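# Stand the drink can upright on the cork coaster

## Task

Place the drink can standing upright at the centre of the round cork coaster. The can has to be supported by that coaster, and the coaster has to sit either on the table or on the other coaster. The gripper must not be carrying the weight of either one. Release the can and pull the hand away at the end, because anything kept in place only by the robot does not count.

## Robot and tools

Robot: a single Franka FR3 arm with seven joints and a parallel gripper. There is only one arm, so every command row describes that one arm.

Frame: the scene frame starts on the table surface directly beneath the arm's base. +z points up. Looking along +x, +y is to the left. Positions are in metres and orientations are quaternions in w,x,y,z order. The base may be slightly tilted relative to the table. The reported hand position can be off, especially when the arm is stretched far out.

Gripper geometry: the fingers point along the gripper's own +z axis and open and close along its y axis. end_effector_position is the point between the pads when they are shut. With the fingers closed the tips extend about 33 mm past that point, and about 9 mm past it when fully open. Closing also pushes the tips roughly 24 mm farther from the arm, so keep that much clearance above the table when you grip.

Tool execute_actions, argument actions: a list holding one action, one wait, or nothing.
- Empty list {"actions": []}: sends nothing and only reports the current state.
- Action {"rows": [[...]], "steps": n}: n runs from 1 to 15 and defaults to 15. Each step lasts 1/30 s. Each row is used for one step, and if there are fewer rows than steps, the final row is repeated.
- Wait {"steps": n} with no rows: n is at most 300. It commands nothing new and returns once n steps have passed since the previous result.
- Optional pictures (true/false): whether camera images come back. By default they do.

Each row has exactly 10 numbers in this order: fr3_joint1 (waist), joint2 (shoulder), joint3 (upper arm roll), joint4 (elbow), joint5 (forearm roll), joint6 (wrist pitch), joint7 (wrist roll), then gripper position, gripper force_limit, gripper speed.

The first seven numbers are absolute target angles in radians, in the same form as the Joint positions line. They are not offsets. Stated ranges:
- waist -2.744 to 2.744
- shoulder -1.784 to 1.784
- upper arm roll -2.901 to 2.901
- elbow -3.042 to -0.152
- forearm roll -2.807 to 2.807
- wrist pitch 0.544 to 4.517
- wrist roll -3.016 to 3.016

The true limit can differ by up to 0.018 rad. The whole call is refused, and nothing is sent, if a target lies more than 0.018 beyond a stated end and also farther out than that joint's angle in the last result. A target past the real end gets clipped to it, and the result then shows "joint sent to its limit". That note may refer to an earlier action that is still running. If the note is missing, that does not prove the joint has room left.

Motion limits: on each step the command sent to a joint stays close to its measured angle, within 0.248 rad for joints 1 to 4, 0.677 for joint 5, 0.715 for joint 6 and 1.54 for joint 7. If the targets would move the hand more than 70 mm from where it is now, all of them are pulled back proportionally. A distant target therefore takes several calls or a wait. Between calls the arm keeps moving toward the last row it was sent, until it more or less stops or a step is HELD.

The last three numbers are each scaled to [-1, 1].
- position: +1 is fully open (140 mm). The pads touch at about -0.8. -1 means close until something blocks the fingers.
- force_limit: grip strength on parts up to 40 mm wide, roughly 14 N at -1, 60 N at 0 and 107 N at +1.
- speed: about 30 mm/s at -1, 140 at 0 and 250 at +1.

To grasp, send position -1 and check that object_status reads 2. Codes: 0 moving; 1 blocked while opening; 2 blocked while closing (an object is held); 3 reached the target or the pads met, and a thin item might still be held. Stopped fingers stay put until the position number changes by 0.01 or more, or the object slips or gives way. To squeeze harder, raise force_limit and switch position between -1 and -0.98. position_measured is in counts and not linear in millimetres: 3 is fully open and 230 is pads touching.

Result lines:
- Joint positions and Joint velocities: in column order, in rad and rad/s.
- Joint torques: total drive output, which is nonzero even in free air.
- External joint torques: estimated outside load, including friction, error and the weight of anything held. It may say "no reading".
- HELD: marks steps on which your row was partly or fully not sent.
- "joint command not followed": the clearance check changed or blocked targets. Mounting blocks and posts count as part of the arm.
- MOTOR HOT: a warning that a motor is nearing its heat limit. Holding loads heats motors, even while you are thinking.
- OVER-TEMPERATURE FAULT: the brakes engaged until the motors cool.

Faults: if a joint's contact torque reaches its load limit (N m: waist 35, shoulder 35, upper arm roll 32, elbow 30, forearm roll 12, wrist pitch 12, wrist roll 12), or any outside force on the arm, tool or held object reaches 40 N, the arm stops for 10 s and the rest of the call is dropped. The held object's weight counts toward this. Avoid hard pushes, collisions and slamming things down. Do not drop the can or let anything fall off the table, because that fails the task. Occasionally something may tug on the held can or nudge a loose object, so check the state afterwards.

Tool zoom_image: camera is one of cam_head_left, cam_head_right, cam_high, cam_low, cam_wrist. region is [x0, y0, x1, y1] in that camera's pixels, with (0,0) at the top left and a size of at most 504 by 504. It returns a closer view of the camera's latest image. Every camera image is 504x504. Calibration (K, distortion, T_world_to_cam) is supplied. The fixed cameras may be off by a few degrees and millimetres. The wrist camera's pose is computed from the joint readings.

Tool finished_scene, argument scene: the number of the current scene. Before calling it, the can should be upright and centred on the coaster, and the gripper open and moved away. Replying without any tool call ends the run.

Each tool is called after "Request:" by a JSON object that holds its "op" and its "data", one argument or row to a line.

## Session

Request:
{"op": "execute_actions", "data": {
  "actions": []
}}

Scene clock: 0.00 s of 4250.00 s.
end_effector_position=(+0.6234, +0.3593, +0.3362) position_measured=3 object_status=3 end_effector_quat_wxyz=(+0.265, -0.493, +0.823, +0.095)
Joint positions: [ 0.489  0.087 -0.006 -1.968  0.437  2.536  0.646]
Joint velocities: [-0.    -0.     0.001  0.    -0.001  0.     0.001]
Joint torques (N m, as the joint torque sensors report them, + toward a larger angle): no reading
External joint torques (N m, as the arm's controller estimates them; a push from outside toward a larger angle lowers the number): no reading

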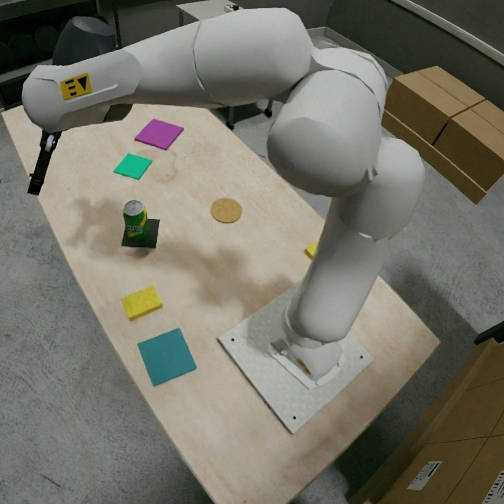

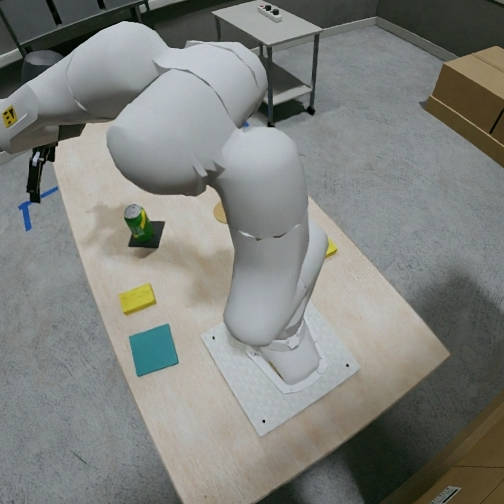

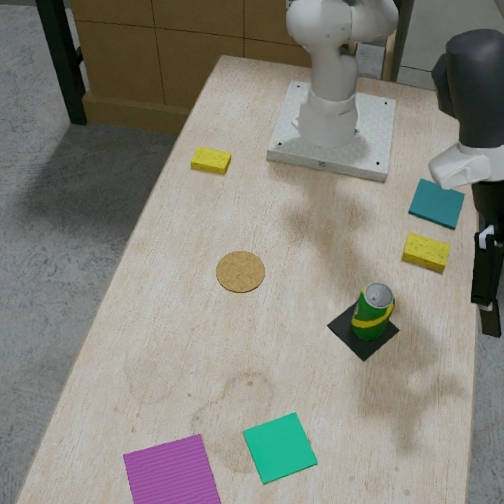

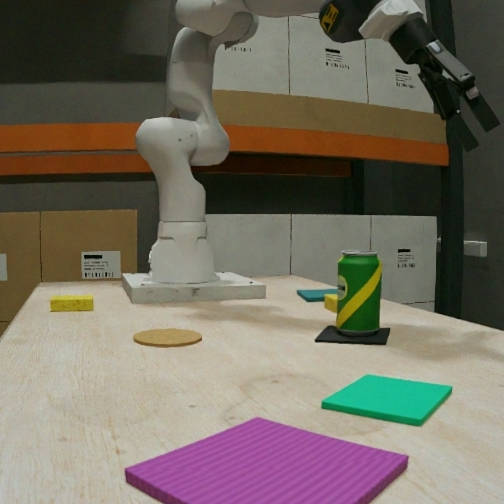

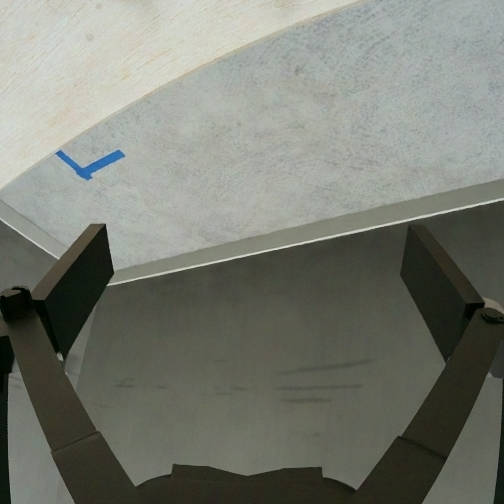

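Request:
{"op": "execute_actions", "data": {
  "actions": [
    {"rows":[[0.32,0,0,-2.05,0,2.05,0.785,1,0,0]]}
  ],
  "pictures": false
}}

Request:
{"op": "execute_actions", "data": {
  "actions": [
    {"steps":60}
  ]
}}

Scene clock: 8.17 s of 4250.00 s.
end_effector_position=(+0.5475, +0.1755, +0.2700) position_measured=3 object_status=3 end_effector_quat_wxyz=(+0.043, -0.527, +0.849, -0.004)
Joint positions: [ 0.323  0.004 -0.001 -2.046  0.036  2.131  0.731]
Joint velocities: [-0.06  -0.021 -0.    -0.034 -0.29  -0.466  0.16 ]
Joint torques (N m, as the joint torque sensors report them, + toward a larger angle): [  0.07 -31.04  -0.07  23.5    0.3    2.05   0.28]
External joint torques (N m, as the arm's controller estimates them; a push from outside toward a larger angle lowers the number): [-1.7   0.91 -1.85 -1.25 -0.56 -0.83  0.28]
Steps of this call (steps 1 to 90: nothing new was sent; then 4.67 s passed at rest; steps 91 to 105: all 15 steps of this action). Readings (joint positions | what the end effector reports):
91: [0.479 0.081 -0.000 -1.973 0.406 2.512 0.650] | position_measured=3 object_status=3
92: [0.465 0.072 0.003 -1.982 0.372 2.482 0.655] | position_measured=3 object_status=3
94: [0.434 0.056 0.003 -1.997 0.307 2.426 0.664] | position_measured=3 object_status=3
98: [0.377 0.029 0.002 -2.021 0.187 2.312 0.685] | position_measured=3 object_status=3
105: the state above

Scene clock: 10.17 s of 4250.00 s.
end_effector_position=(+0.5264, +0.1603, +0.2622) position_measured=3 object_status=3 end_effector_quat_wxyz=(+0.002, -0.513, +0.858, -0.008)
Joint positions: [ 0.321  0.002 -0.001 -2.048  0.002  2.055  0.78 ]
Joint velocities: [ 0.     0.     0.    -0.001  0.     0.001  0.001]
Joint torques (N m, as the joint torque sensors report them, + toward a larger angle): [ -1.45 -30.63   0.26  21.97   0.22   1.71   0.26]
External joint torques (N m, as the arm's controller estimates them; a push from outside toward a larger angle lowers the number): [-1.    1.08  0.7  -2.05 -0.48 -0.78  0.26]
Steps of this call (steps 1 to 30: the robot went on to your last target; steps 31 to 60: nothing new was sent). Readings (joint positions | what the end effector reports):
1: [0.322 0.003 -0.001 -2.047 0.028 2.117 0.736] | position_measured=3 object_status=3
2: [0.321 0.003 -0.001 -2.048 0.021 2.105 0.741] | position_measured=3 object_status=3
4: [0.321 0.003 -0.001 -2.048 0.013 2.088 0.748] | position_measured=3 object_status=3
8: [0.321 0.002 -0.001 -2.048 0.006 2.070 0.759] | position_measured=3 object_status=3
60: the state above
The arm was judged still, so your last target was given up. Only a new action makes it travel on or press farther. Fingers that are still opening or closing keep moving.
camera_calibration (this result's frames):
cam_wrist: T_world_to_cam=[[-0.876662, 0.479498, -0.0393166, 0.394669], [0.413179, 0.792231, 0.449058, -0.457589], [0.24647, 0.377427, -0.892637, 0.222192], [0, 0, 0, 1]] pos_world=[0.480294, 0.0894119, 0.419338]

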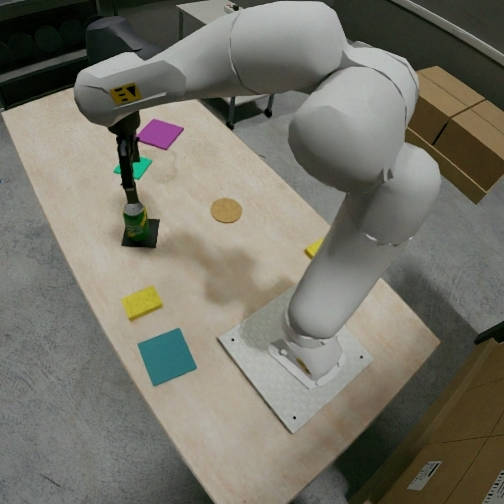

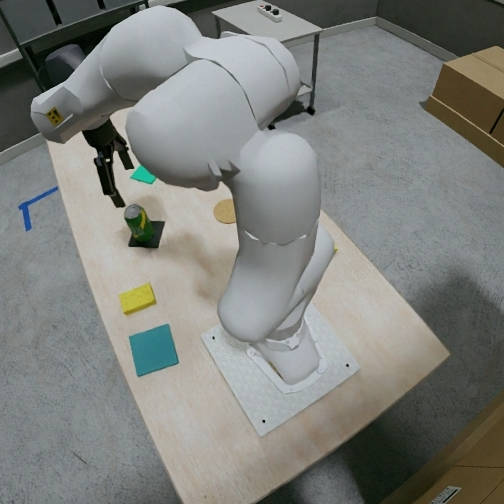

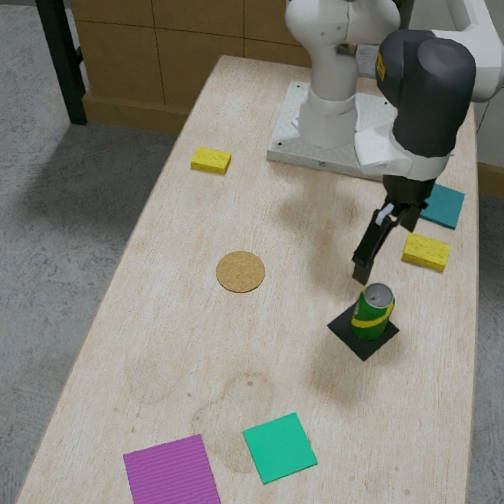

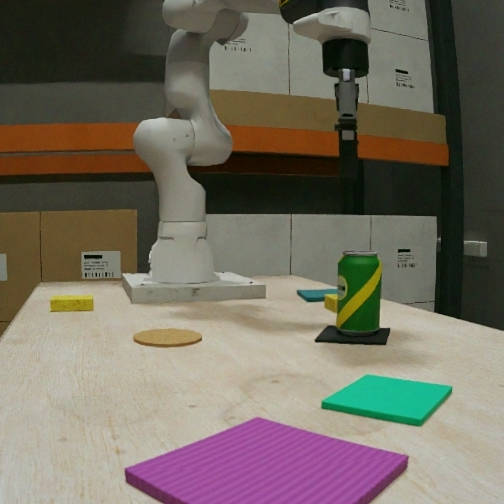

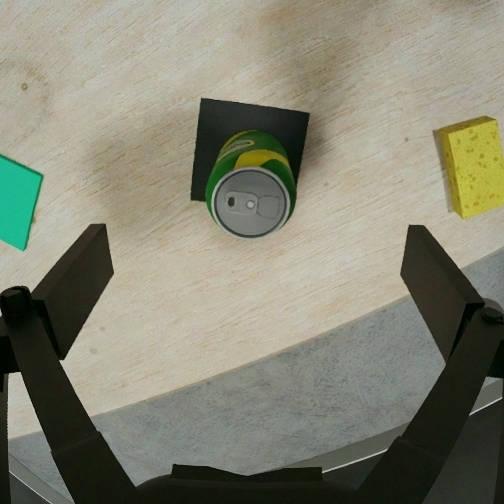

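Request:
{"op": "execute_actions", "data": {
  "actions": [
    {"rows":[[0.34,0.155,0,-2.1,0,2.255,0.785,1,0,0]]}
  ],
  "pictures": false
}}

Request:
{"op": "execute_actions", "data": {
  "actions": [
    {"steps":20}
  ]
}}

Scene clock: 14.90 s of 4250.00 s.
end_effector_position=(+0.5342, +0.1710, +0.1674) position_measured=3 object_status=3 end_effector_quat_wxyz=(-0.010, -0.521, +0.854, -0.005)
Joint positions: [ 0.338  0.157 -0.001 -2.102  0.002  2.238  0.78 ]
Joint velocities: [-0.001 -0.024 -0.     0.012 -0.001  0.079 -0.   ]
Joint torques (N m, as the joint torque sensors report them, + toward a larger angle): [  0.14 -33.03   0.04  21.74   0.17   2.74   0.22]
External joint torques (N m, as the arm's controller estimates them; a push from outside toward a larger angle lowers the number): [ 0.77  1.36  0.47 -0.07 -0.43  0.46  0.22]
Steps of this call (steps 1 to 90: nothing new was sent; then 1.23 s passed at rest; steps 91 to 105: all 15 steps of this action). Readings (joint positions | what the end effector reports):
91: [0.323 0.012 -0.002 -2.050 0.002 2.079 0.780] | position_measured=3 object_status=3
92: [0.326 0.036 -0.002 -2.054 0.002 2.105 0.780] | position_measured=3 object_status=3
94: [0.332 0.095 -0.002 -2.074 0.002 2.152 0.780] | position_measured=3 object_status=3
98: [0.338 0.162 -0.001 -2.104 0.002 2.202 0.780] | position_measured=3 object_status=3
105: the state above

Scene clock: 15.57 s of 4250.00 s.
end_effector_position=(+0.5381, +0.1723, +0.1690) position_measured=3 object_status=3 end_effector_quat_wxyz=(-0.003, -0.521, +0.854, -0.007)
Joint positions: [ 0.338  0.156 -0.001 -2.101  0.002  2.25   0.78 ]
Joint velocities: [-0.     0.    -0.    -0.    -0.     0.002 -0.001]
Joint torques (N m, as the joint torque sensors report them, + toward a larger angle): [  0.01 -33.95   0.29  22.4    0.11   2.94   0.24]
External joint torques (N m, as the arm's controller estimates them; a push from outside toward a larger angle lowers the number): [ 0.51  1.49  0.61 -0.15 -0.5   0.49  0.24]
Steps of this call (steps 1 to 20: the robot went on to your last target). Readings (joint positions | what the end effector reports):
1: [0.338 0.156 -0.001 -2.101 0.002 2.240 0.780] | position_measured=3 object_status=3
2: [0.338 0.156 -0.001 -2.101 0.002 2.242 0.780] | position_measured=3 object_status=3
4: [0.338 0.156 -0.001 -2.101 0.002 2.245 0.780] | position_measured=3 object_status=3
8: [0.338 0.156 -0.001 -2.101 0.002 2.248 0.780] | position_measured=3 object_status=3
20: the state above
camera_calibration (this result's frames):
cam_wrist: T_world_to_cam=[[-0.884974, 0.464579, -0.0314254, 0.401288], [0.404768, 0.800891, 0.44129, -0.42574], [0.230182, 0.37781, -0.896814, 0.140968], [0, 0, 0, 1]] pos_world=[0.495007, 0.101282, 0.326908]

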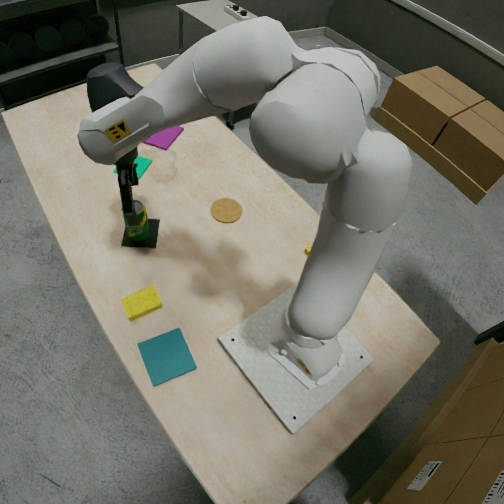

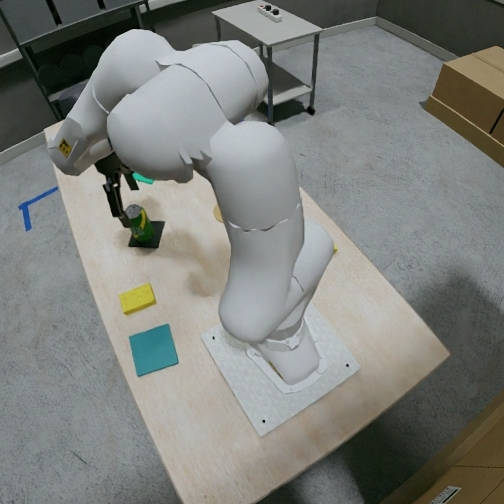

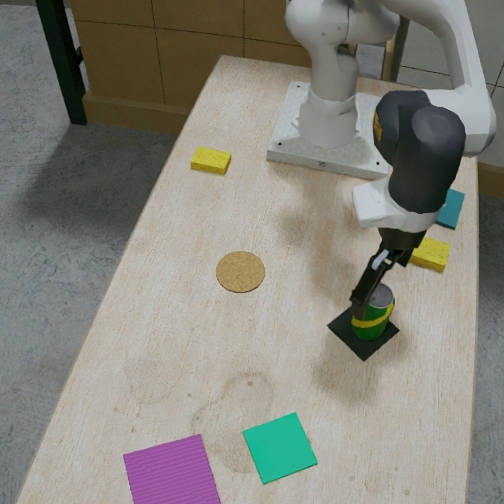

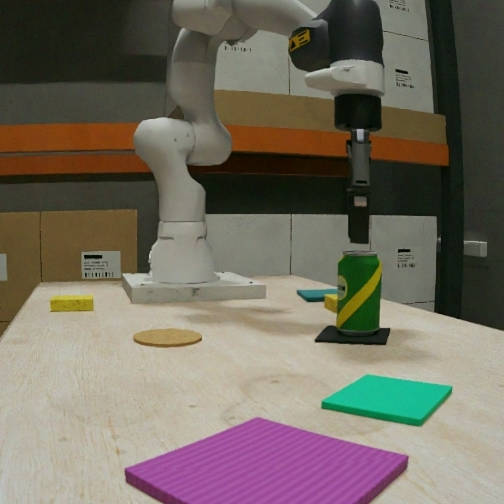

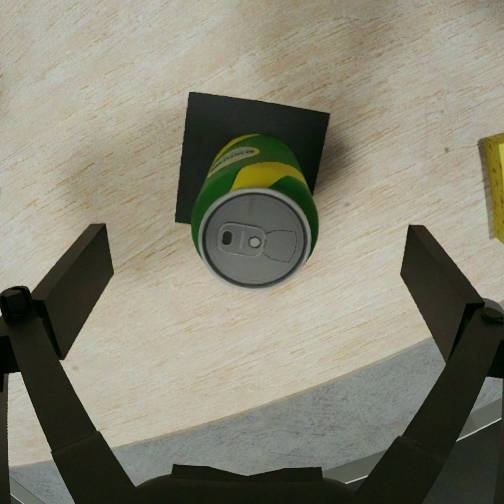

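Aligned.

Request:
{"op": "execute_actions", "data": {
  "actions": [
    {"rows":[[0.342,0.18,0,-2.11,0,2.29,0.785,1,0,0],[0.342,0.2,0,-2.118,0,2.32,0.785,1,0,0],[0.342,0.22,0,-2.126,0,2.35,0.785,1,0,0],[0.342,0.24,0,-2.134,0,2.38,0.785,1,0,0],[0.342,0.26,0,-2.142,0,2.41,0.785,1,0,0],[0.342,0.286,0,-2.151,0,2.442,0.785,1,0,0]]}
  ],
  "pictures": false
}}

Request:
{"op": "execute_actions", "data": {
  "actions": [
    {"steps":12}
  ],
  "pictures": false
}}

Request:
{"op": "execute_actions", "data": {
  "actions": [
    {"rows":[[0.342,0.286,0,-2.151,0,2.442,0.785,-1,-0.2,-0.3]]}
  ],
  "pictures": false
}}

Request:
{"op": "execute_actions", "data": {
  "actions": [
    {"steps":20}
  ]
}}

Scene clock: 20.30 s of 4250.00 s.
end_effector_position=(+0.5331, +0.1701, +0.0862) position_measured=3 object_status=3 end_effector_quat_wxyz=(-0.011, -0.521, +0.853, -0.005)
Joint positions: [ 0.34   0.29  -0.001 -2.153  0.002  2.419  0.78 ]
Joint velocities: [ 0.001 -0.027  0.     0.011 -0.     0.114 -0.   ]
Joint torques (N m, as the joint torque sensors report them, + toward a larger angle): [  0.22 -35.88  -0.11  20.84   0.1    2.8    0.26]
External joint torques (N m, as the arm's controller estimates them; a push from outside toward a larger angle lowers the number): [ 0.92  1.52  0.24  0.47 -0.42  0.45  0.26]
Steps of this call (steps 1 to 15: the robot went on to your last target; steps 16 to 90: nothing new was sent; then 1.23 s passed at rest; steps 91 to 105: all 15 steps of this action). Readings (joint positions | what the end effector reports):
91: [0.338 0.158 -0.001 -2.102 0.002 2.256 0.780] | position_measured=3 object_status=3
92: [0.339 0.165 -0.001 -2.103 0.002 2.267 0.780] | position_measured=3 object_status=3
94: [0.340 0.190 -0.001 -2.111 0.002 2.299 0.780] | position_measured=3 object_status=3
98: [0.340 0.267 -0.001 -2.142 0.002 2.371 0.780] | position_measured=3 object_status=3
105: the state above

Scene clock: 20.70 s of 4250.00 s.
end_effector_position=(+0.5392, +0.1721, +0.0891) position_measured=3 object_status=3 end_effector_quat_wxyz=(-0.002, -0.521, +0.853, -0.007)
Joint positions: [ 0.34   0.287 -0.001 -2.153  0.002  2.436  0.78 ]
Joint velocities: [-0.002 -0.    -0.    -0.002 -0.002  0.011 -0.001]
Joint torques (N m, as the joint torque sensors report them, + toward a larger angle): [  0.04 -36.33   0.24  20.62   0.07   2.96   0.2 ]
External joint torques (N m, as the arm's controller estimates them; a push from outside toward a larger angle lowers the number): [ 0.73  1.28  0.57  0.07 -0.45  0.52  0.2 ]
Steps of this call (steps 1 to 12: the robot went on to your last target). Readings (joint positions | what the end effector reports):
1: [0.340 0.289 -0.001 -2.153 0.002 2.422 0.780] | position_measured=3 object_status=3
2: [0.340 0.288 -0.001 -2.153 0.002 2.425 0.780] | position_measured=3 object_status=3
4: [0.340 0.287 -0.001 -2.153 0.002 2.429 0.780] | position_measured=3 object_status=3
8: [0.340 0.287 -0.001 -2.153 0.002 2.434 0.780] | position_measured=3 object_status=3
12: the state above

Scene clock: 21.20 s of 4250.00 s.
end_effector_position=(+0.5399, +0.1724, +0.0895) position_measured=83 object_status=0 end_effector_quat_wxyz=(-0.001, -0.521, +0.853, -0.008)
Joint positions: [ 0.34   0.287 -0.001 -2.152  0.002  2.438  0.78 ]
Joint velocities: [ 0.    -0.    -0.001  0.001  0.     0.002 -0.001]
Joint torques (N m, as the joint torque sensors report them, + toward a larger angle): [  0.43 -36.44   0.24  20.73   0.1    2.96   0.25]
External joint torques (N m, as the arm's controller estimates them; a push from outside toward a larger angle lowers the number): [ 0.99  1.28  0.46  0.07 -0.42  0.5   0.25]
Steps of this call (steps 1 to 15: all 15 steps of this action). Readings (joint positions | what the end effector reports):
1: [0.340 0.287 -0.001 -2.153 0.002 2.436 0.780] | position_measured=3 object_status=0
2: [0.340 0.287 -0.001 -2.153 0.002 2.436 0.780] | position_measured=8 object_status=0
4: [0.340 0.287 -0.001 -2.152 0.002 2.437 0.780] | position_measured=19 object_status=0
8: [0.340 0.287 -0.001 -2.152 0.002 2.437 0.780] | position_measured=42 object_status=0
15: the state above

Scene clock: 21.87 s of 4250.00 s.
end_effector_position=(+0.5401, +0.1725, +0.0898) position_measured=128 object_status=2 end_effector_quat_wxyz=(-0.000, -0.521, +0.853, -0.008)
Joint positions: [ 0.34   0.287 -0.001 -2.152  0.002  2.438  0.78 ]
Joint velocities: [ 0.001  0.001  0.    -0.001 -0.001  0.    -0.001]
Joint torques (N m, as the joint torque sensors report them, + toward a larger angle): [  0.44 -36.28   0.21  20.78   0.19   2.81   0.24]
External joint torques (N m, as the arm's controller estimates them; a push from outside toward a larger angle lowers the number): [ 0.92  1.42  0.36  0.15 -0.33  0.36  0.24]
Steps of this call (steps 1 to 15: the robot went on to your last target; steps 16 to 20: nothing new was sent). Readings (joint positions | what the end effector reports):
1: [0.340 0.287 -0.001 -2.152 0.002 2.438 0.780] | position_measured=88 object_status=0
2: [0.340 0.287 -0.001 -2.152 0.002 2.438 0.780] | position_measured=94 object_status=0
4: [0.340 0.287 -0.001 -2.152 0.002 2.438 0.780] | position_measured=106 object_status=0
8: [0.340 0.287 -0.001 -2.152 0.002 2.438 0.780] | position_measured=128 object_status=0
20: the state above
The arm was judged still, so your last target was given up. Only a new action makes it travel on or press farther. Fingers that are still opening or closing keep moving.
camera_calibration (this result's frames):
cam_wrist: T_world_to_cam=[[-0.885646, 0.462957, -0.0360952, 0.401487], [0.400622, 0.801073, 0.444729, -0.389867], [0.234805, 0.379411, -0.894938, 0.066416], [0, 0, 0, 1]] pos_world=[0.49617, 0.101242, 0.247315]

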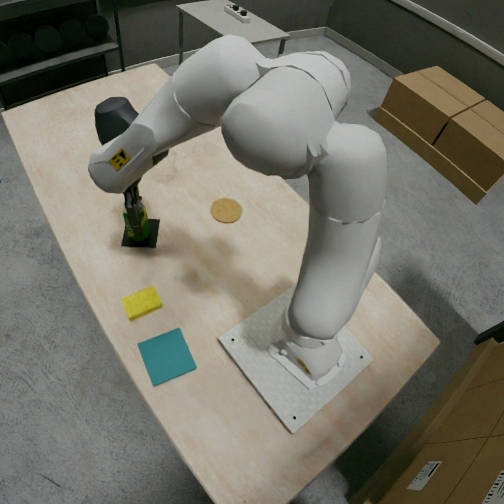

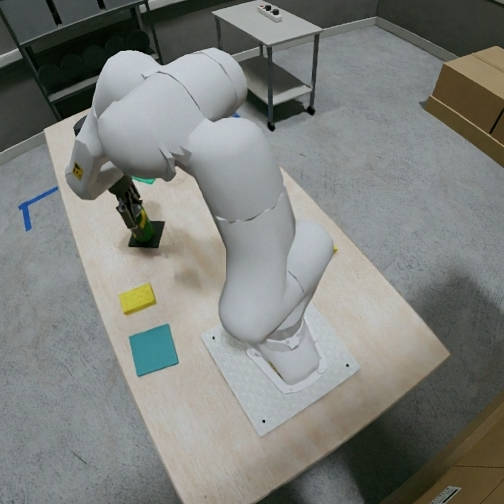

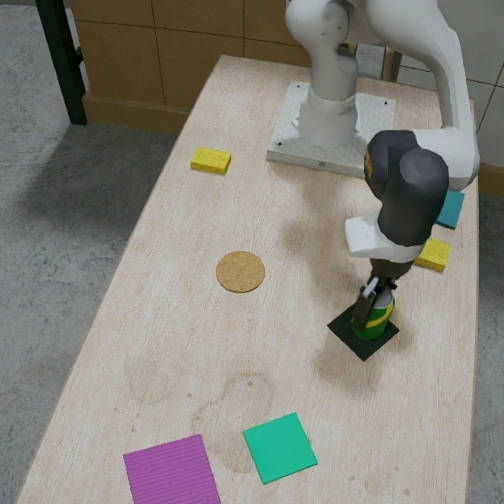

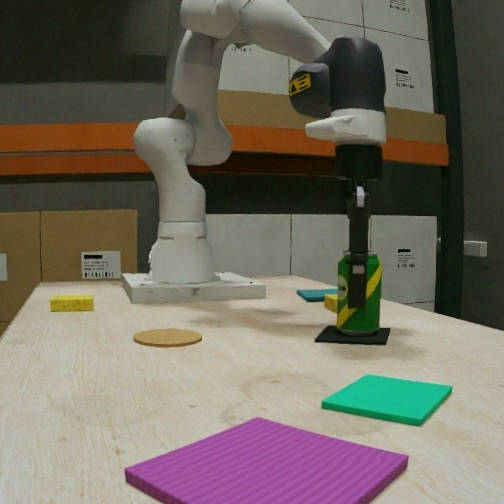

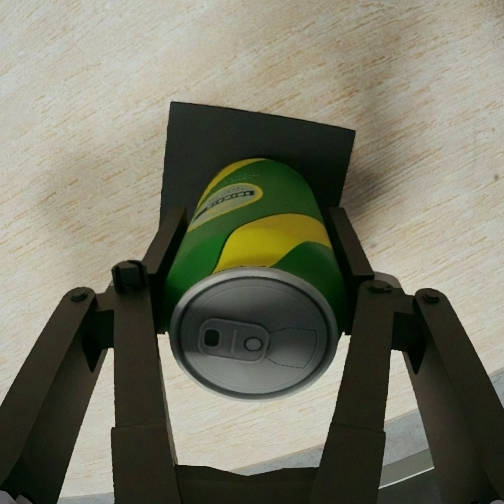

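Request:
{"op": "execute_actions", "data": {
  "actions": [
    {"rows":[[0.342,0.27,0,-2.146,0,2.41,0.785,-1,-0.2,-0.3],[0.342,0.255,0,-2.14,0,2.39,0.785,-1,-0.2,-0.3],[0.342,0.24,0,-2.134,0,2.37,0.785,-1,-0.2,-0.3],[0.342,0.22,0,-2.126,0,2.35,0.785,-1,-0.2,-0.3],[0.342,0.2,0,-2.12,0,2.32,0.785,-1,-0.2,-0.3]]}
  ],
  "pictures": false
}}

Request:
{"op": "execute_actions", "data": {
  "actions": [
    {"rows":[[-0.22,0.016,0,-2.405,0,2.425,0.785,-1,-0.2,-0.3]]}
  ],
  "pictures": false
}}

Request:
{"op": "execute_actions", "data": {
  "actions": [
    {"steps":30}
  ]
}}

Scene clock: 26.00 s of 4250.00 s.
end_effector_position=(+0.5443, +0.1748, +0.1418) position_measured=128 object_status=2 end_effector_quat_wxyz=(+0.005, -0.522, +0.853, -0.009)
Joint positions: [ 0.34   0.202 -0.001 -2.121  0.002  2.333  0.78 ]
Joint velocities: [ 0.     0.018  0.    -0.007  0.    -0.068  0.002]
Joint torques (N m, as the joint torque sensors report them, + toward a larger angle): [  0.49 -35.85   0.19  22.43   0.23   2.15   0.25]
External joint torques (N m, as the arm's controller estimates them; a push from outside toward a larger angle lowers the number): [ 1.08  0.75  0.53  0.25 -0.36 -0.39  0.25]
Steps of this call (steps 1 to 90: nothing new was sent; then 0.63 s passed at rest; steps 91 to 105: all 15 steps of this action). Readings (joint positions | what the end effector reports):
91: [0.340 0.286 -0.001 -2.152 0.002 2.434 0.780] | position_measured=128 object_status=2
92: [0.340 0.282 -0.001 -2.152 0.002 2.426 0.780] | position_measured=128 object_status=2
94: [0.340 0.265 -0.001 -2.147 0.002 2.404 0.780] | position_measured=128 object_status=2
98: [0.340 0.213 -0.001 -2.127 0.002 2.360 0.780] | position_measured=128 object_status=2
105: the state above

Scene clock: 26.50 s of 4250.00 s.
end_effector_position=(+0.4724, -0.0983, +0.1237) position_measured=128 object_status=2 end_effector_quat_wxyz=(-0.012, -0.286, +0.958, +0.001)
Joint positions: [-0.178  0.038  0.002 -2.399  0.004  2.405  0.78 ]
Joint velocities: [-0.658 -0.119 -0.142 -0.133  0.     0.085 -0.001]
Joint torques (N m, as the joint torque sensors report them, + toward a larger angle): [  6.71 -34.68   5.24  23.17  -0.41   3.06   0.2 ]
External joint torques (N m, as the arm's controller estimates them; a push from outside toward a larger angle lowers the number): [-4.26 -5.77 -5.4   2.16 -0.72  0.6   0.2 ]
Steps of this call (steps 1 to 15: all 15 steps of this action). Readings (joint positions | what the end effector reports):
1: [0.321 0.186 0.011 -2.148 0.002 2.343 0.780] | position_measured=128 object_status=2
2: [0.295 0.161 0.016 -2.184 0.002 2.348 0.780] | position_measured=128 object_status=2
4: [0.231 0.123 0.017 -2.246 0.002 2.357 0.780] | position_measured=128 object_status=2
8: [0.079 0.077 0.014 -2.329 0.002 2.377 0.780] | position_measured=128 object_status=2
15: the state above

Scene clock: 27.50 s of 4250.00 s.
end_effector_position=(+0.4716, -0.1208, +0.1306) position_measured=128 object_status=2 end_effector_quat_wxyz=(-0.002, -0.265, +0.964, -0.005)
Joint positions: [-0.22   0.021 -0.002 -2.406  0.002  2.418  0.78 ]
Joint velocities: [ 0.001  0.001  0.     0.    -0.002 -0.     0.   ]
Joint torques (N m, as the joint torque sensors report them, + toward a larger angle): [ -0.63 -30.47   1.    20.43   0.1    3.29   0.22]
External joint torques (N m, as the arm's controller estimates them; a push from outside toward a larger angle lowers the number): [-0.29 -1.52  1.33 -0.44 -0.43  0.84  0.22]
Steps of this call (steps 1 to 30: the robot went on to your last target). Readings (joint positions | what the end effector reports):
1: [-0.196 0.035 -0.002 -2.403 0.004 2.407 0.780] | position_measured=128 object_status=2
2: [-0.207 0.032 -0.005 -2.405 0.003 2.409 0.780] | position_measured=128 object_status=2
4: [-0.218 0.026 -0.006 -2.406 0.003 2.412 0.780] | position_measured=128 object_status=2
8: [-0.220 0.021 -0.004 -2.406 0.002 2.415 0.780] | position_measured=128 object_status=2
30: the state above
The arm was judged still, so your last target was given up. Only a new action makes it travel on or press farther. Fingers that are still opening or closing keep moving.
camera_calibration (this result's frames):
cam_wrist: T_world_to_cam=[[-0.503395, 0.863468, -0.0318923, 0.345634], [0.76527, 0.462676, 0.447541, -0.358872], [0.401193, 0.200884, -0.893695, 0.13014], [0, 0, 0, 1]] pos_world=[0.396413, -0.158545, 0.287939]

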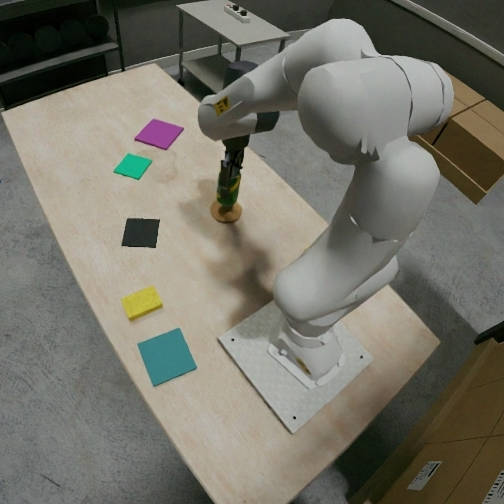

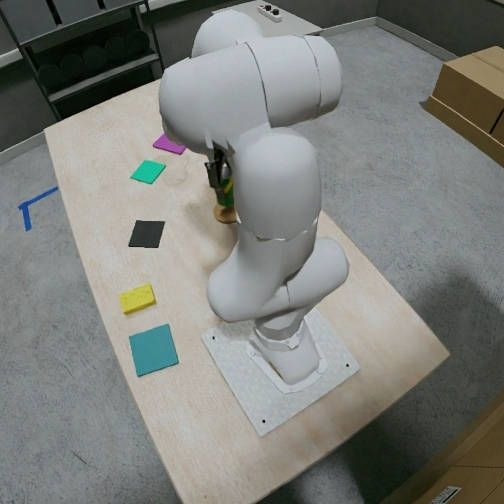

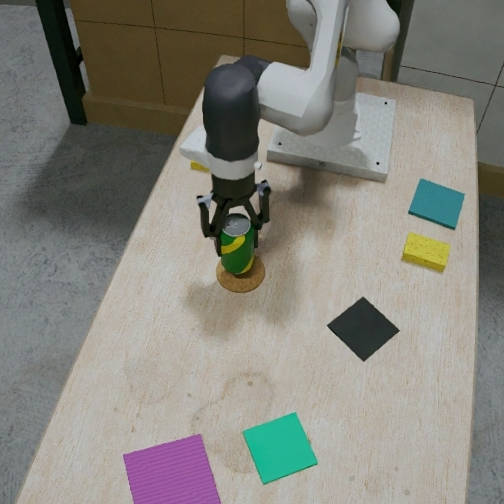

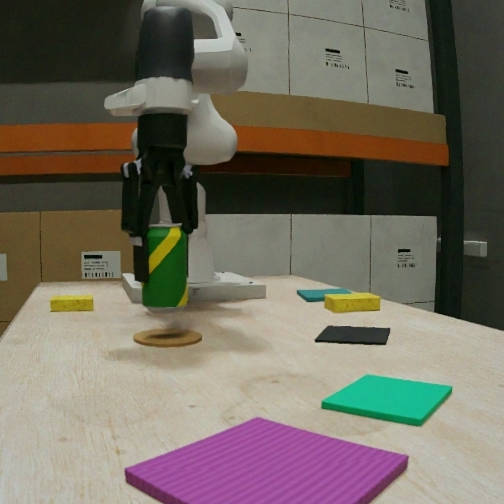

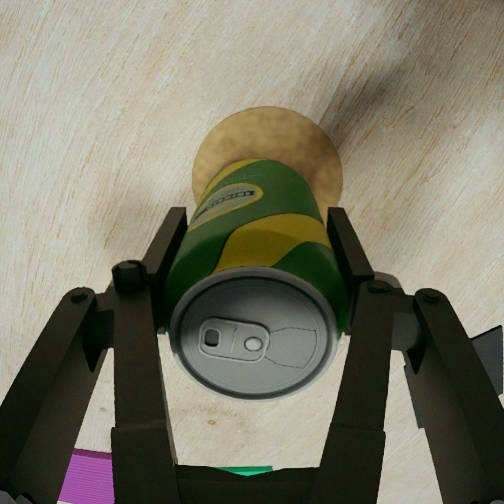

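Request:
{"op": "execute_actions", "data": {
  "actions": [
    {"rows":[[-0.215,0.03,0,-2.41,0,2.45,0.785,-1,-0.2,-0.3],[-0.21,0.045,0,-2.414,0,2.47,0.785,-1,-0.2,-0.3],[-0.207,0.06,0,-2.418,0,2.49,0.785,-1,-0.2,-0.3],[-0.207,0.076,0,-2.423,0,2.508,0.785,-1,-0.2,-0.3]]}
  ],
  "pictures": false
}}

Request:
{"op": "execute_actions", "data": {
  "actions": [
    {"steps":15}
  ]
}}

Request:
{"op": "zoom_image", "data": {
  "camera": "cam_high",
  "region": [190,210,290,310]
}}

Request:
{"op": "zoom_image", "data": {
  "camera": "cam_head_left",
  "region": [190,160,270,240]
}}

Scene clock: 33.47 s of 4250.00 s.
end_effector_position=(+0.4711, -0.1154, +0.1002) position_measured=128 object_status=2 end_effector_quat_wxyz=(-0.003, -0.270, +0.963, -0.004)
Joint positions: [-0.209  0.081 -0.002 -2.426  0.002  2.494  0.78 ]
Joint velocities: [0.    0.002 0.001 0.001 0.001 0.039 0.001]
Joint torques (N m, as the joint torque sensors report them, + toward a larger angle): [  0.34 -31.     0.5   20.66   0.02   3.2    0.21]
External joint torques (N m, as the arm's controller estimates them; a push from outside toward a larger angle lowers the number): [ 0.66 -1.09  0.73  0.86 -0.47  0.77  0.21]
Steps of this call (steps 1 to 90: nothing new was sent; then 2.47 s passed at rest; steps 91 to 105: all 15 steps of this action). Readings (joint positions | what the end effector reports):
91: [-0.219 0.022 -0.002 -2.407 0.002 2.422 0.780] | position_measured=128 object_status=2
92: [-0.218 0.026 -0.002 -2.408 0.002 2.429 0.780] | position_measured=128 object_status=2
94: [-0.213 0.045 -0.002 -2.412 0.002 2.451 0.780] | position_measured=128 object_status=2
98: [-0.209 0.077 -0.002 -2.425 0.002 2.477 0.780] | position_measured=128 object_status=2
105: the state above

Scene clock: 33.97 s of 4250.00 s.
end_effector_position=(+0.4729, -0.1158, +0.1007) position_measured=128 object_status=2 end_effector_quat_wxyz=(-0.000, -0.270, +0.963, -0.006)
Joint positions: [-0.209  0.081 -0.002 -2.426  0.002  2.5    0.78 ]
Joint velocities: [ 0.001 -0.001 -0.001  0.    -0.001  0.002 -0.   ]
Joint torques (N m, as the joint torque sensors report them, + toward a larger angle): [  0.69 -30.88   0.32  20.67   0.04   3.34   0.2 ]
External joint torques (N m, as the arm's controller estimates them; a push from outside toward a larger angle lowers the number): [ 1.07 -0.8   0.62  0.75 -0.44  0.87  0.21]
Steps of this call (steps 1 to 15: the robot went on to your last target). Readings (joint positions | what the end effector reports):
1: [-0.209 0.081 -0.002 -2.426 0.002 2.496 0.780] | position_measured=128 object_status=2
2: [-0.209 0.081 -0.002 -2.426 0.002 2.496 0.780] | position_measured=128 object_status=2
4: [-0.209 0.081 -0.002 -2.426 0.002 2.498 0.780] | position_measured=128 object_status=2
8: [-0.209 0.081 -0.002 -2.426 0.002 2.499 0.780] | position_measured=128 object_status=2
15: the state above
The arm was judged still, so your last target was given up. Only a new action makes it travel on or press farther. Fingers that are still opening or closing keep moving.
camera_calibration (this result's frames):
cam_wrist: T_world_to_cam=[[-0.513116, 0.857638, -0.0341959, 0.345198], [0.758763, 0.471864, 0.449024, -0.344733], [0.401236, 0.204455, -0.892865, 0.102215], [0, 0, 0, 1]] pos_world=[0.397685, -0.154286, 0.257862]

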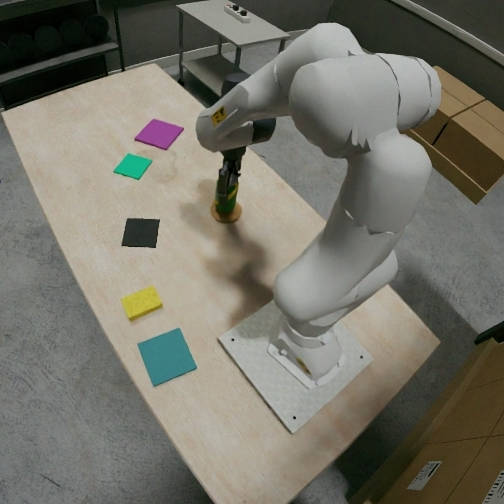

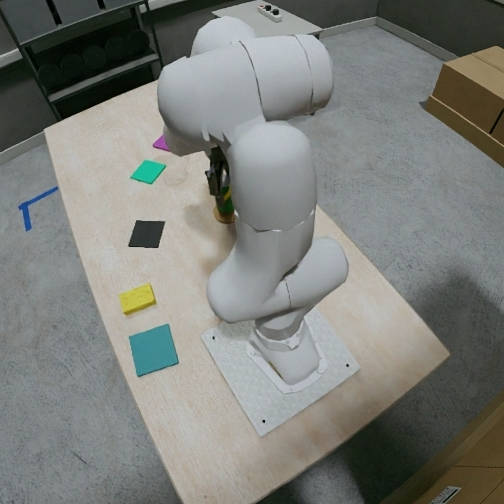

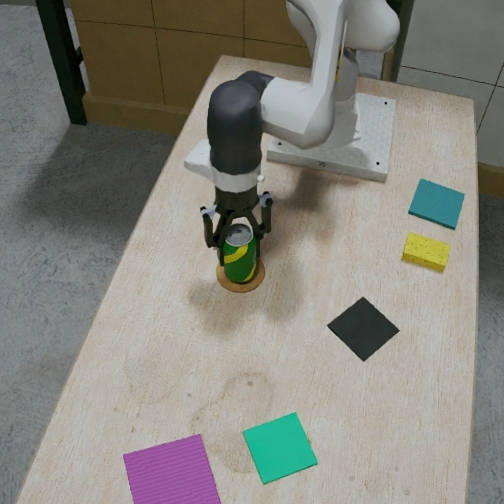

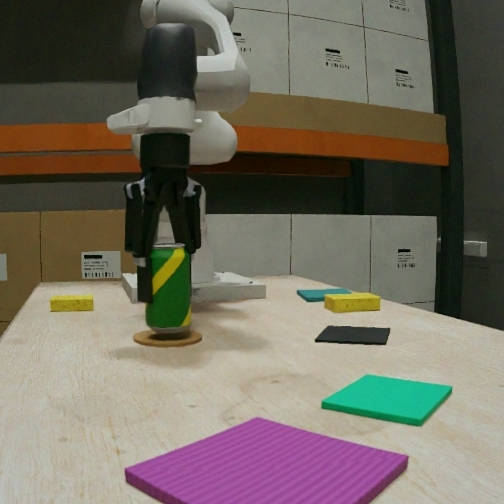

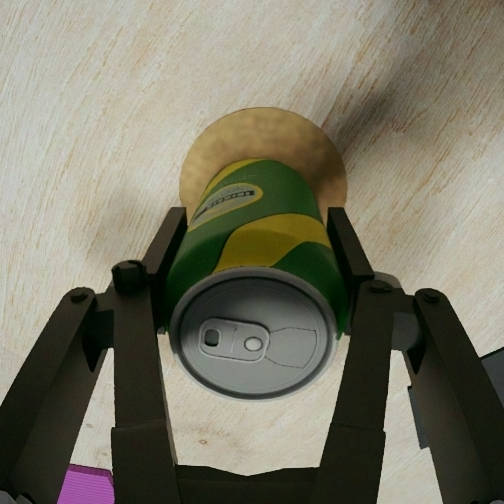

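Region (190, 210, 290, 310) of cam_high's 504x504 image, scaled by 5.040, with more detail than that image has.

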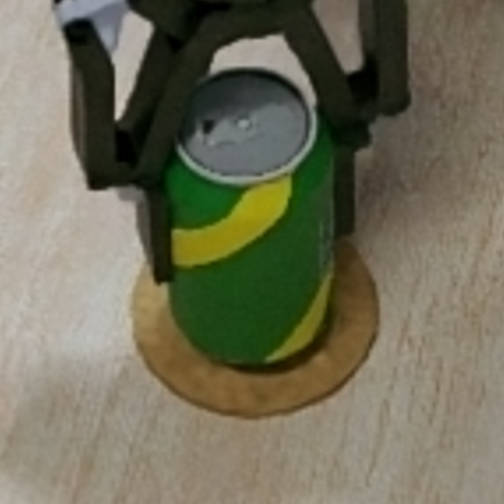

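Region (190, 160, 270, 240) of cam_head_left's 504x504 image, scaled by 6.300, with more detail than that image has.

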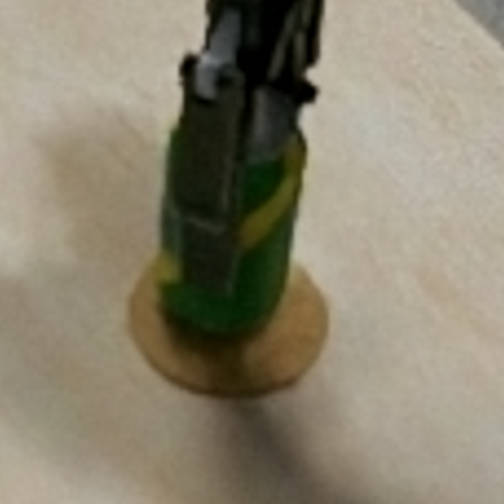

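Request:
{"op": "execute_actions", "data": {
  "actions": [
    {"rows":[[-0.209,0.078,0,-2.43,0,2.516,0.785,-1,-0.2,-0.3],[-0.209,0.08,0,-2.436,0,2.524,0.785,-1,-0.2,-0.3],[-0.209,0.083,0,-2.44,0,2.53,0.785,-1,-0.2,-0.3],[-0.209,0.086,0,-2.444,0,2.538,0.785,-1,-0.2,-0.3]]}
  ],
  "pictures": false
}}

Request:
{"op": "execute_actions", "data": {
  "actions": [
    {"rows":[[-0.209,0.086,0,-2.444,0,2.538,0.785,1,-0.2,0]]}
  ],
  "pictures": false
}}

Request:
{"op": "execute_actions", "data": {
  "actions": [
    {"rows":[[-0.209,0.04,0,-2.43,0,2.45,0.785,1,0,0],[-0.209,0.0,0,-2.42,0,2.4,0.785,1,0,0],[-0.209,-0.04,0,-2.4,0,2.34,0.785,1,0,0],[-0.209,-0.08,0,-2.38,0,2.28,0.785,1,0,0],[-0.209,-0.12,0,-2.36,0,2.22,0.785,1,0,0],[-0.209,-0.16,0,-2.33,0,2.15,0.785,1,0,0],[-0.209,-0.2,0,-2.29,0,2.09,0.785,1,0,0]]}
  ],
  "pictures": false
}}

Request:
{"op": "execute_actions", "data": {
  "actions": [
    {"steps":15}
  ]
}}

Scene clock: 42.40 s of 4250.00 s.
end_effector_position=(+0.4687, -0.1149, +0.0920) position_measured=128 object_status=2 end_effector_quat_wxyz=(-0.000, -0.270, +0.963, -0.006)
Joint positions: [-0.209  0.089 -0.002 -2.445  0.002  2.528  0.78 ]
Joint velocities: [ 0.     0.001  0.     0.001 -0.001  0.014  0.001]
Joint torques (N m, as the joint torque sensors report them, + toward a larger angle): [ -0.69 -29.3    0.42  19.43   0.04   3.23   0.23]
External joint torques (N m, as the arm's controller estimates them; a push from outside toward a larger angle lowers the number): [-0.43  0.55  0.59 -0.04 -0.43  0.78  0.23]
Steps of this call (steps 1 to 90: nothing new was sent; then 4.93 s passed at rest; steps 91 to 105: all 15 steps of this action). Readings (joint positions | what the end effector reports):
91: [-0.209 0.081 -0.002 -2.427 0.002 2.502 0.780] | position_measured=128 object_status=2
92: [-0.209 0.081 -0.002 -2.429 0.002 2.505 0.780] | position_measured=128 object_status=2
94: [-0.209 0.082 -0.002 -2.436 0.002 2.512 0.780] | position_measured=128 object_status=2
98: [-0.209 0.088 -0.002 -2.444 0.002 2.522 0.780] | position_measured=128 object_status=2
105: the state above

Scene clock: 42.90 s of 4250.00 s.
end_effector_position=(+0.4707, -0.1154, +0.0931) position_measured=24 object_status=0 end_effector_quat_wxyz=(+0.003, -0.270, +0.963, -0.008)
Joint positions: [-0.209  0.088 -0.002 -2.445  0.002  2.533  0.78 ]
Joint velocities: [-0.    -0.002 -0.    -0.    -0.     0.004  0.001]
Joint torques (N m, as the joint torque sensors report them, + toward a larger angle): [ -0.51 -28.55   0.39  19.33   0.03   2.8    0.27]
External joint torques (N m, as the arm's controller estimates them; a push from outside toward a larger angle lowers the number): [-0.29  1.38  0.52 -0.24 -0.44  0.32  0.28]
Steps of this call (steps 1 to 15: all 15 steps of this action). Readings (joint positions | what the end effector reports):
1: [-0.209 0.089 -0.002 -2.445 0.002 2.529 0.780] | position_measured=128 object_status=0
2: [-0.209 0.089 -0.002 -2.445 0.002 2.529 0.780] | position_measured=128 object_status=0
4: [-0.209 0.088 -0.002 -2.445 0.002 2.531 0.780] | position_measured=107 object_status=0
8: [-0.209 0.088 -0.002 -2.445 0.002 2.532 0.780] | position_measured=77 object_status=0
15: the state above

Scene clock: 43.40 s of 4250.00 s.
end_effector_position=(+0.4842, -0.1164, +0.2715) position_measured=3 object_status=3 end_effector_quat_wxyz=(+0.032, -0.271, +0.962, -0.024)
Joint positions: [-0.209 -0.207 -0.002 -2.286  0.002  2.147  0.78 ]
Joint velocities: [ 0.     0.05  -0.001 -0.02   0.    -0.315 -0.001]
Joint torques (N m, as the joint torque sensors report them, + toward a larger angle): [ -1.   -21.67   0.07  21.72   0.27   1.86   0.25]
External joint torques (N m, as the arm's controller estimates them; a push from outside toward a larger angle lowers the number): [-0.68  1.85  0.63 -2.04 -0.42 -0.81  0.25]
Steps of this call (steps 1 to 15: all 15 steps of this action). Readings (joint positions | what the end effector reports):
1: [-0.209 0.082 -0.002 -2.445 0.002 2.520 0.780] | position_measured=16 object_status=0
2: [-0.209 0.067 -0.002 -2.443 0.002 2.499 0.780] | position_measured=8 object_status=0
4: [-0.209 0.012 -0.002 -2.424 0.002 2.436 0.780] | position_measured=3 object_status=0
8: [-0.209 -0.128 -0.002 -2.340 0.002 2.285 0.780] | position_measured=3 object_status=0
15: the state above

Scene clock: 43.90 s of 4250.00 s.
end_effector_position=(+0.4674, -0.1123, +0.2623) position_measured=3 object_status=3 end_effector_quat_wxyz=(+0.007, -0.271, +0.963, -0.009)
Joint positions: [-0.209 -0.201 -0.002 -2.289  0.002  2.097  0.78 ]
Joint velocities: [-0.001  0.001 -0.001 -0.001  0.001 -0.016  0.001]
Joint torques (N m, as the joint torque sensors report them, + toward a larger angle): [ -0.51 -22.13   0.27  22.1    0.31   1.7    0.22]
External joint torques (N m, as the arm's controller estimates them; a push from outside toward a larger angle lowers the number): [-0.12  1.91  0.89 -1.7  -0.37 -0.8   0.23]
Steps of this call (steps 1 to 15: the robot went on to your last target). Readings (joint positions | what the end effector reports):
1: [-0.209 -0.205 -0.002 -2.287 0.002 2.137 0.780] | position_measured=3 object_status=3
2: [-0.209 -0.204 -0.002 -2.288 0.002 2.129 0.780] | position_measured=3 object_status=3
4: [-0.209 -0.202 -0.002 -2.289 0.002 2.118 0.780] | position_measured=3 object_status=3
8: [-0.209 -0.201 -0.002 -2.289 0.002 2.105 0.780] | position_measured=3 object_status=3
15: the state above
camera_calibration (this result's frames):
cam_wrist: T_world_to_cam=[[-0.513206, 0.857073, -0.0452224, 0.347775], [0.751034, 0.473966, 0.459679, -0.413725], [0.415412, 0.201947, -0.886933, 0.239457], [0, 0, 0, 1]] pos_world=[0.389729, -0.150334, 0.41829]

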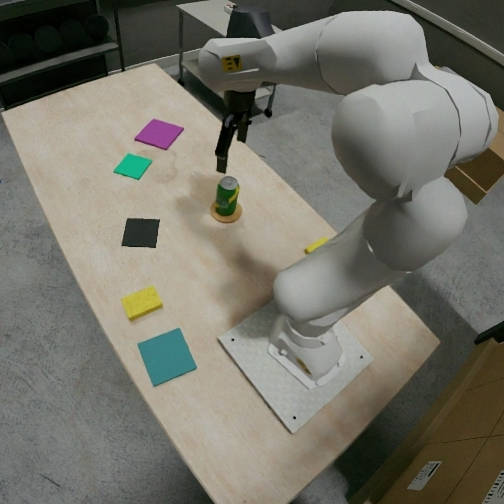

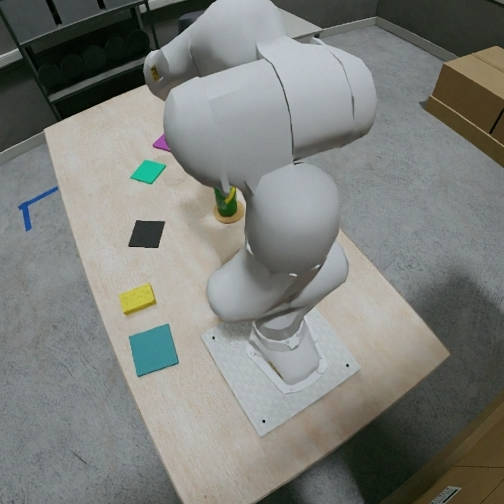

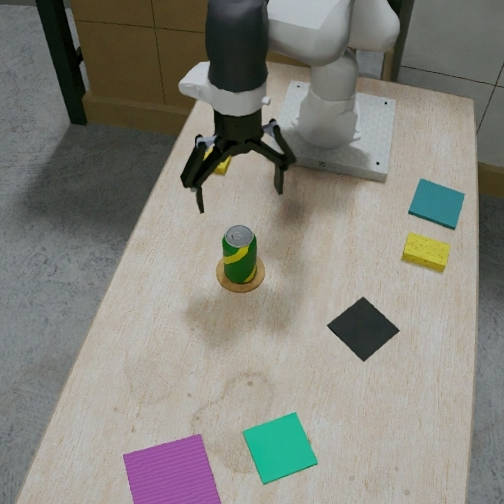

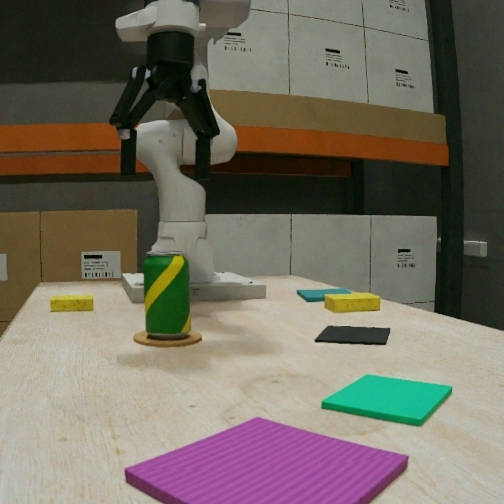

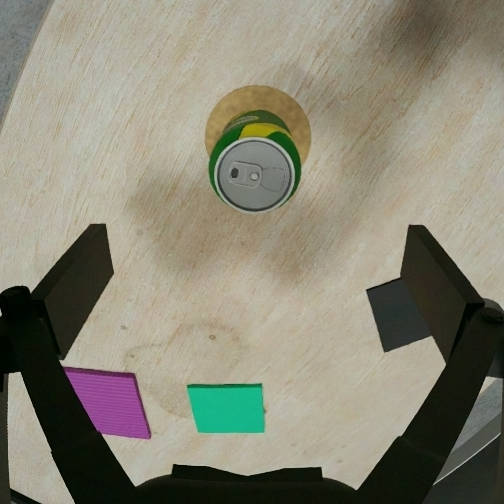

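Request:
{"op": "finished_scene", "data": {
  "scene": 1
}}

The scene is finished: the task was done.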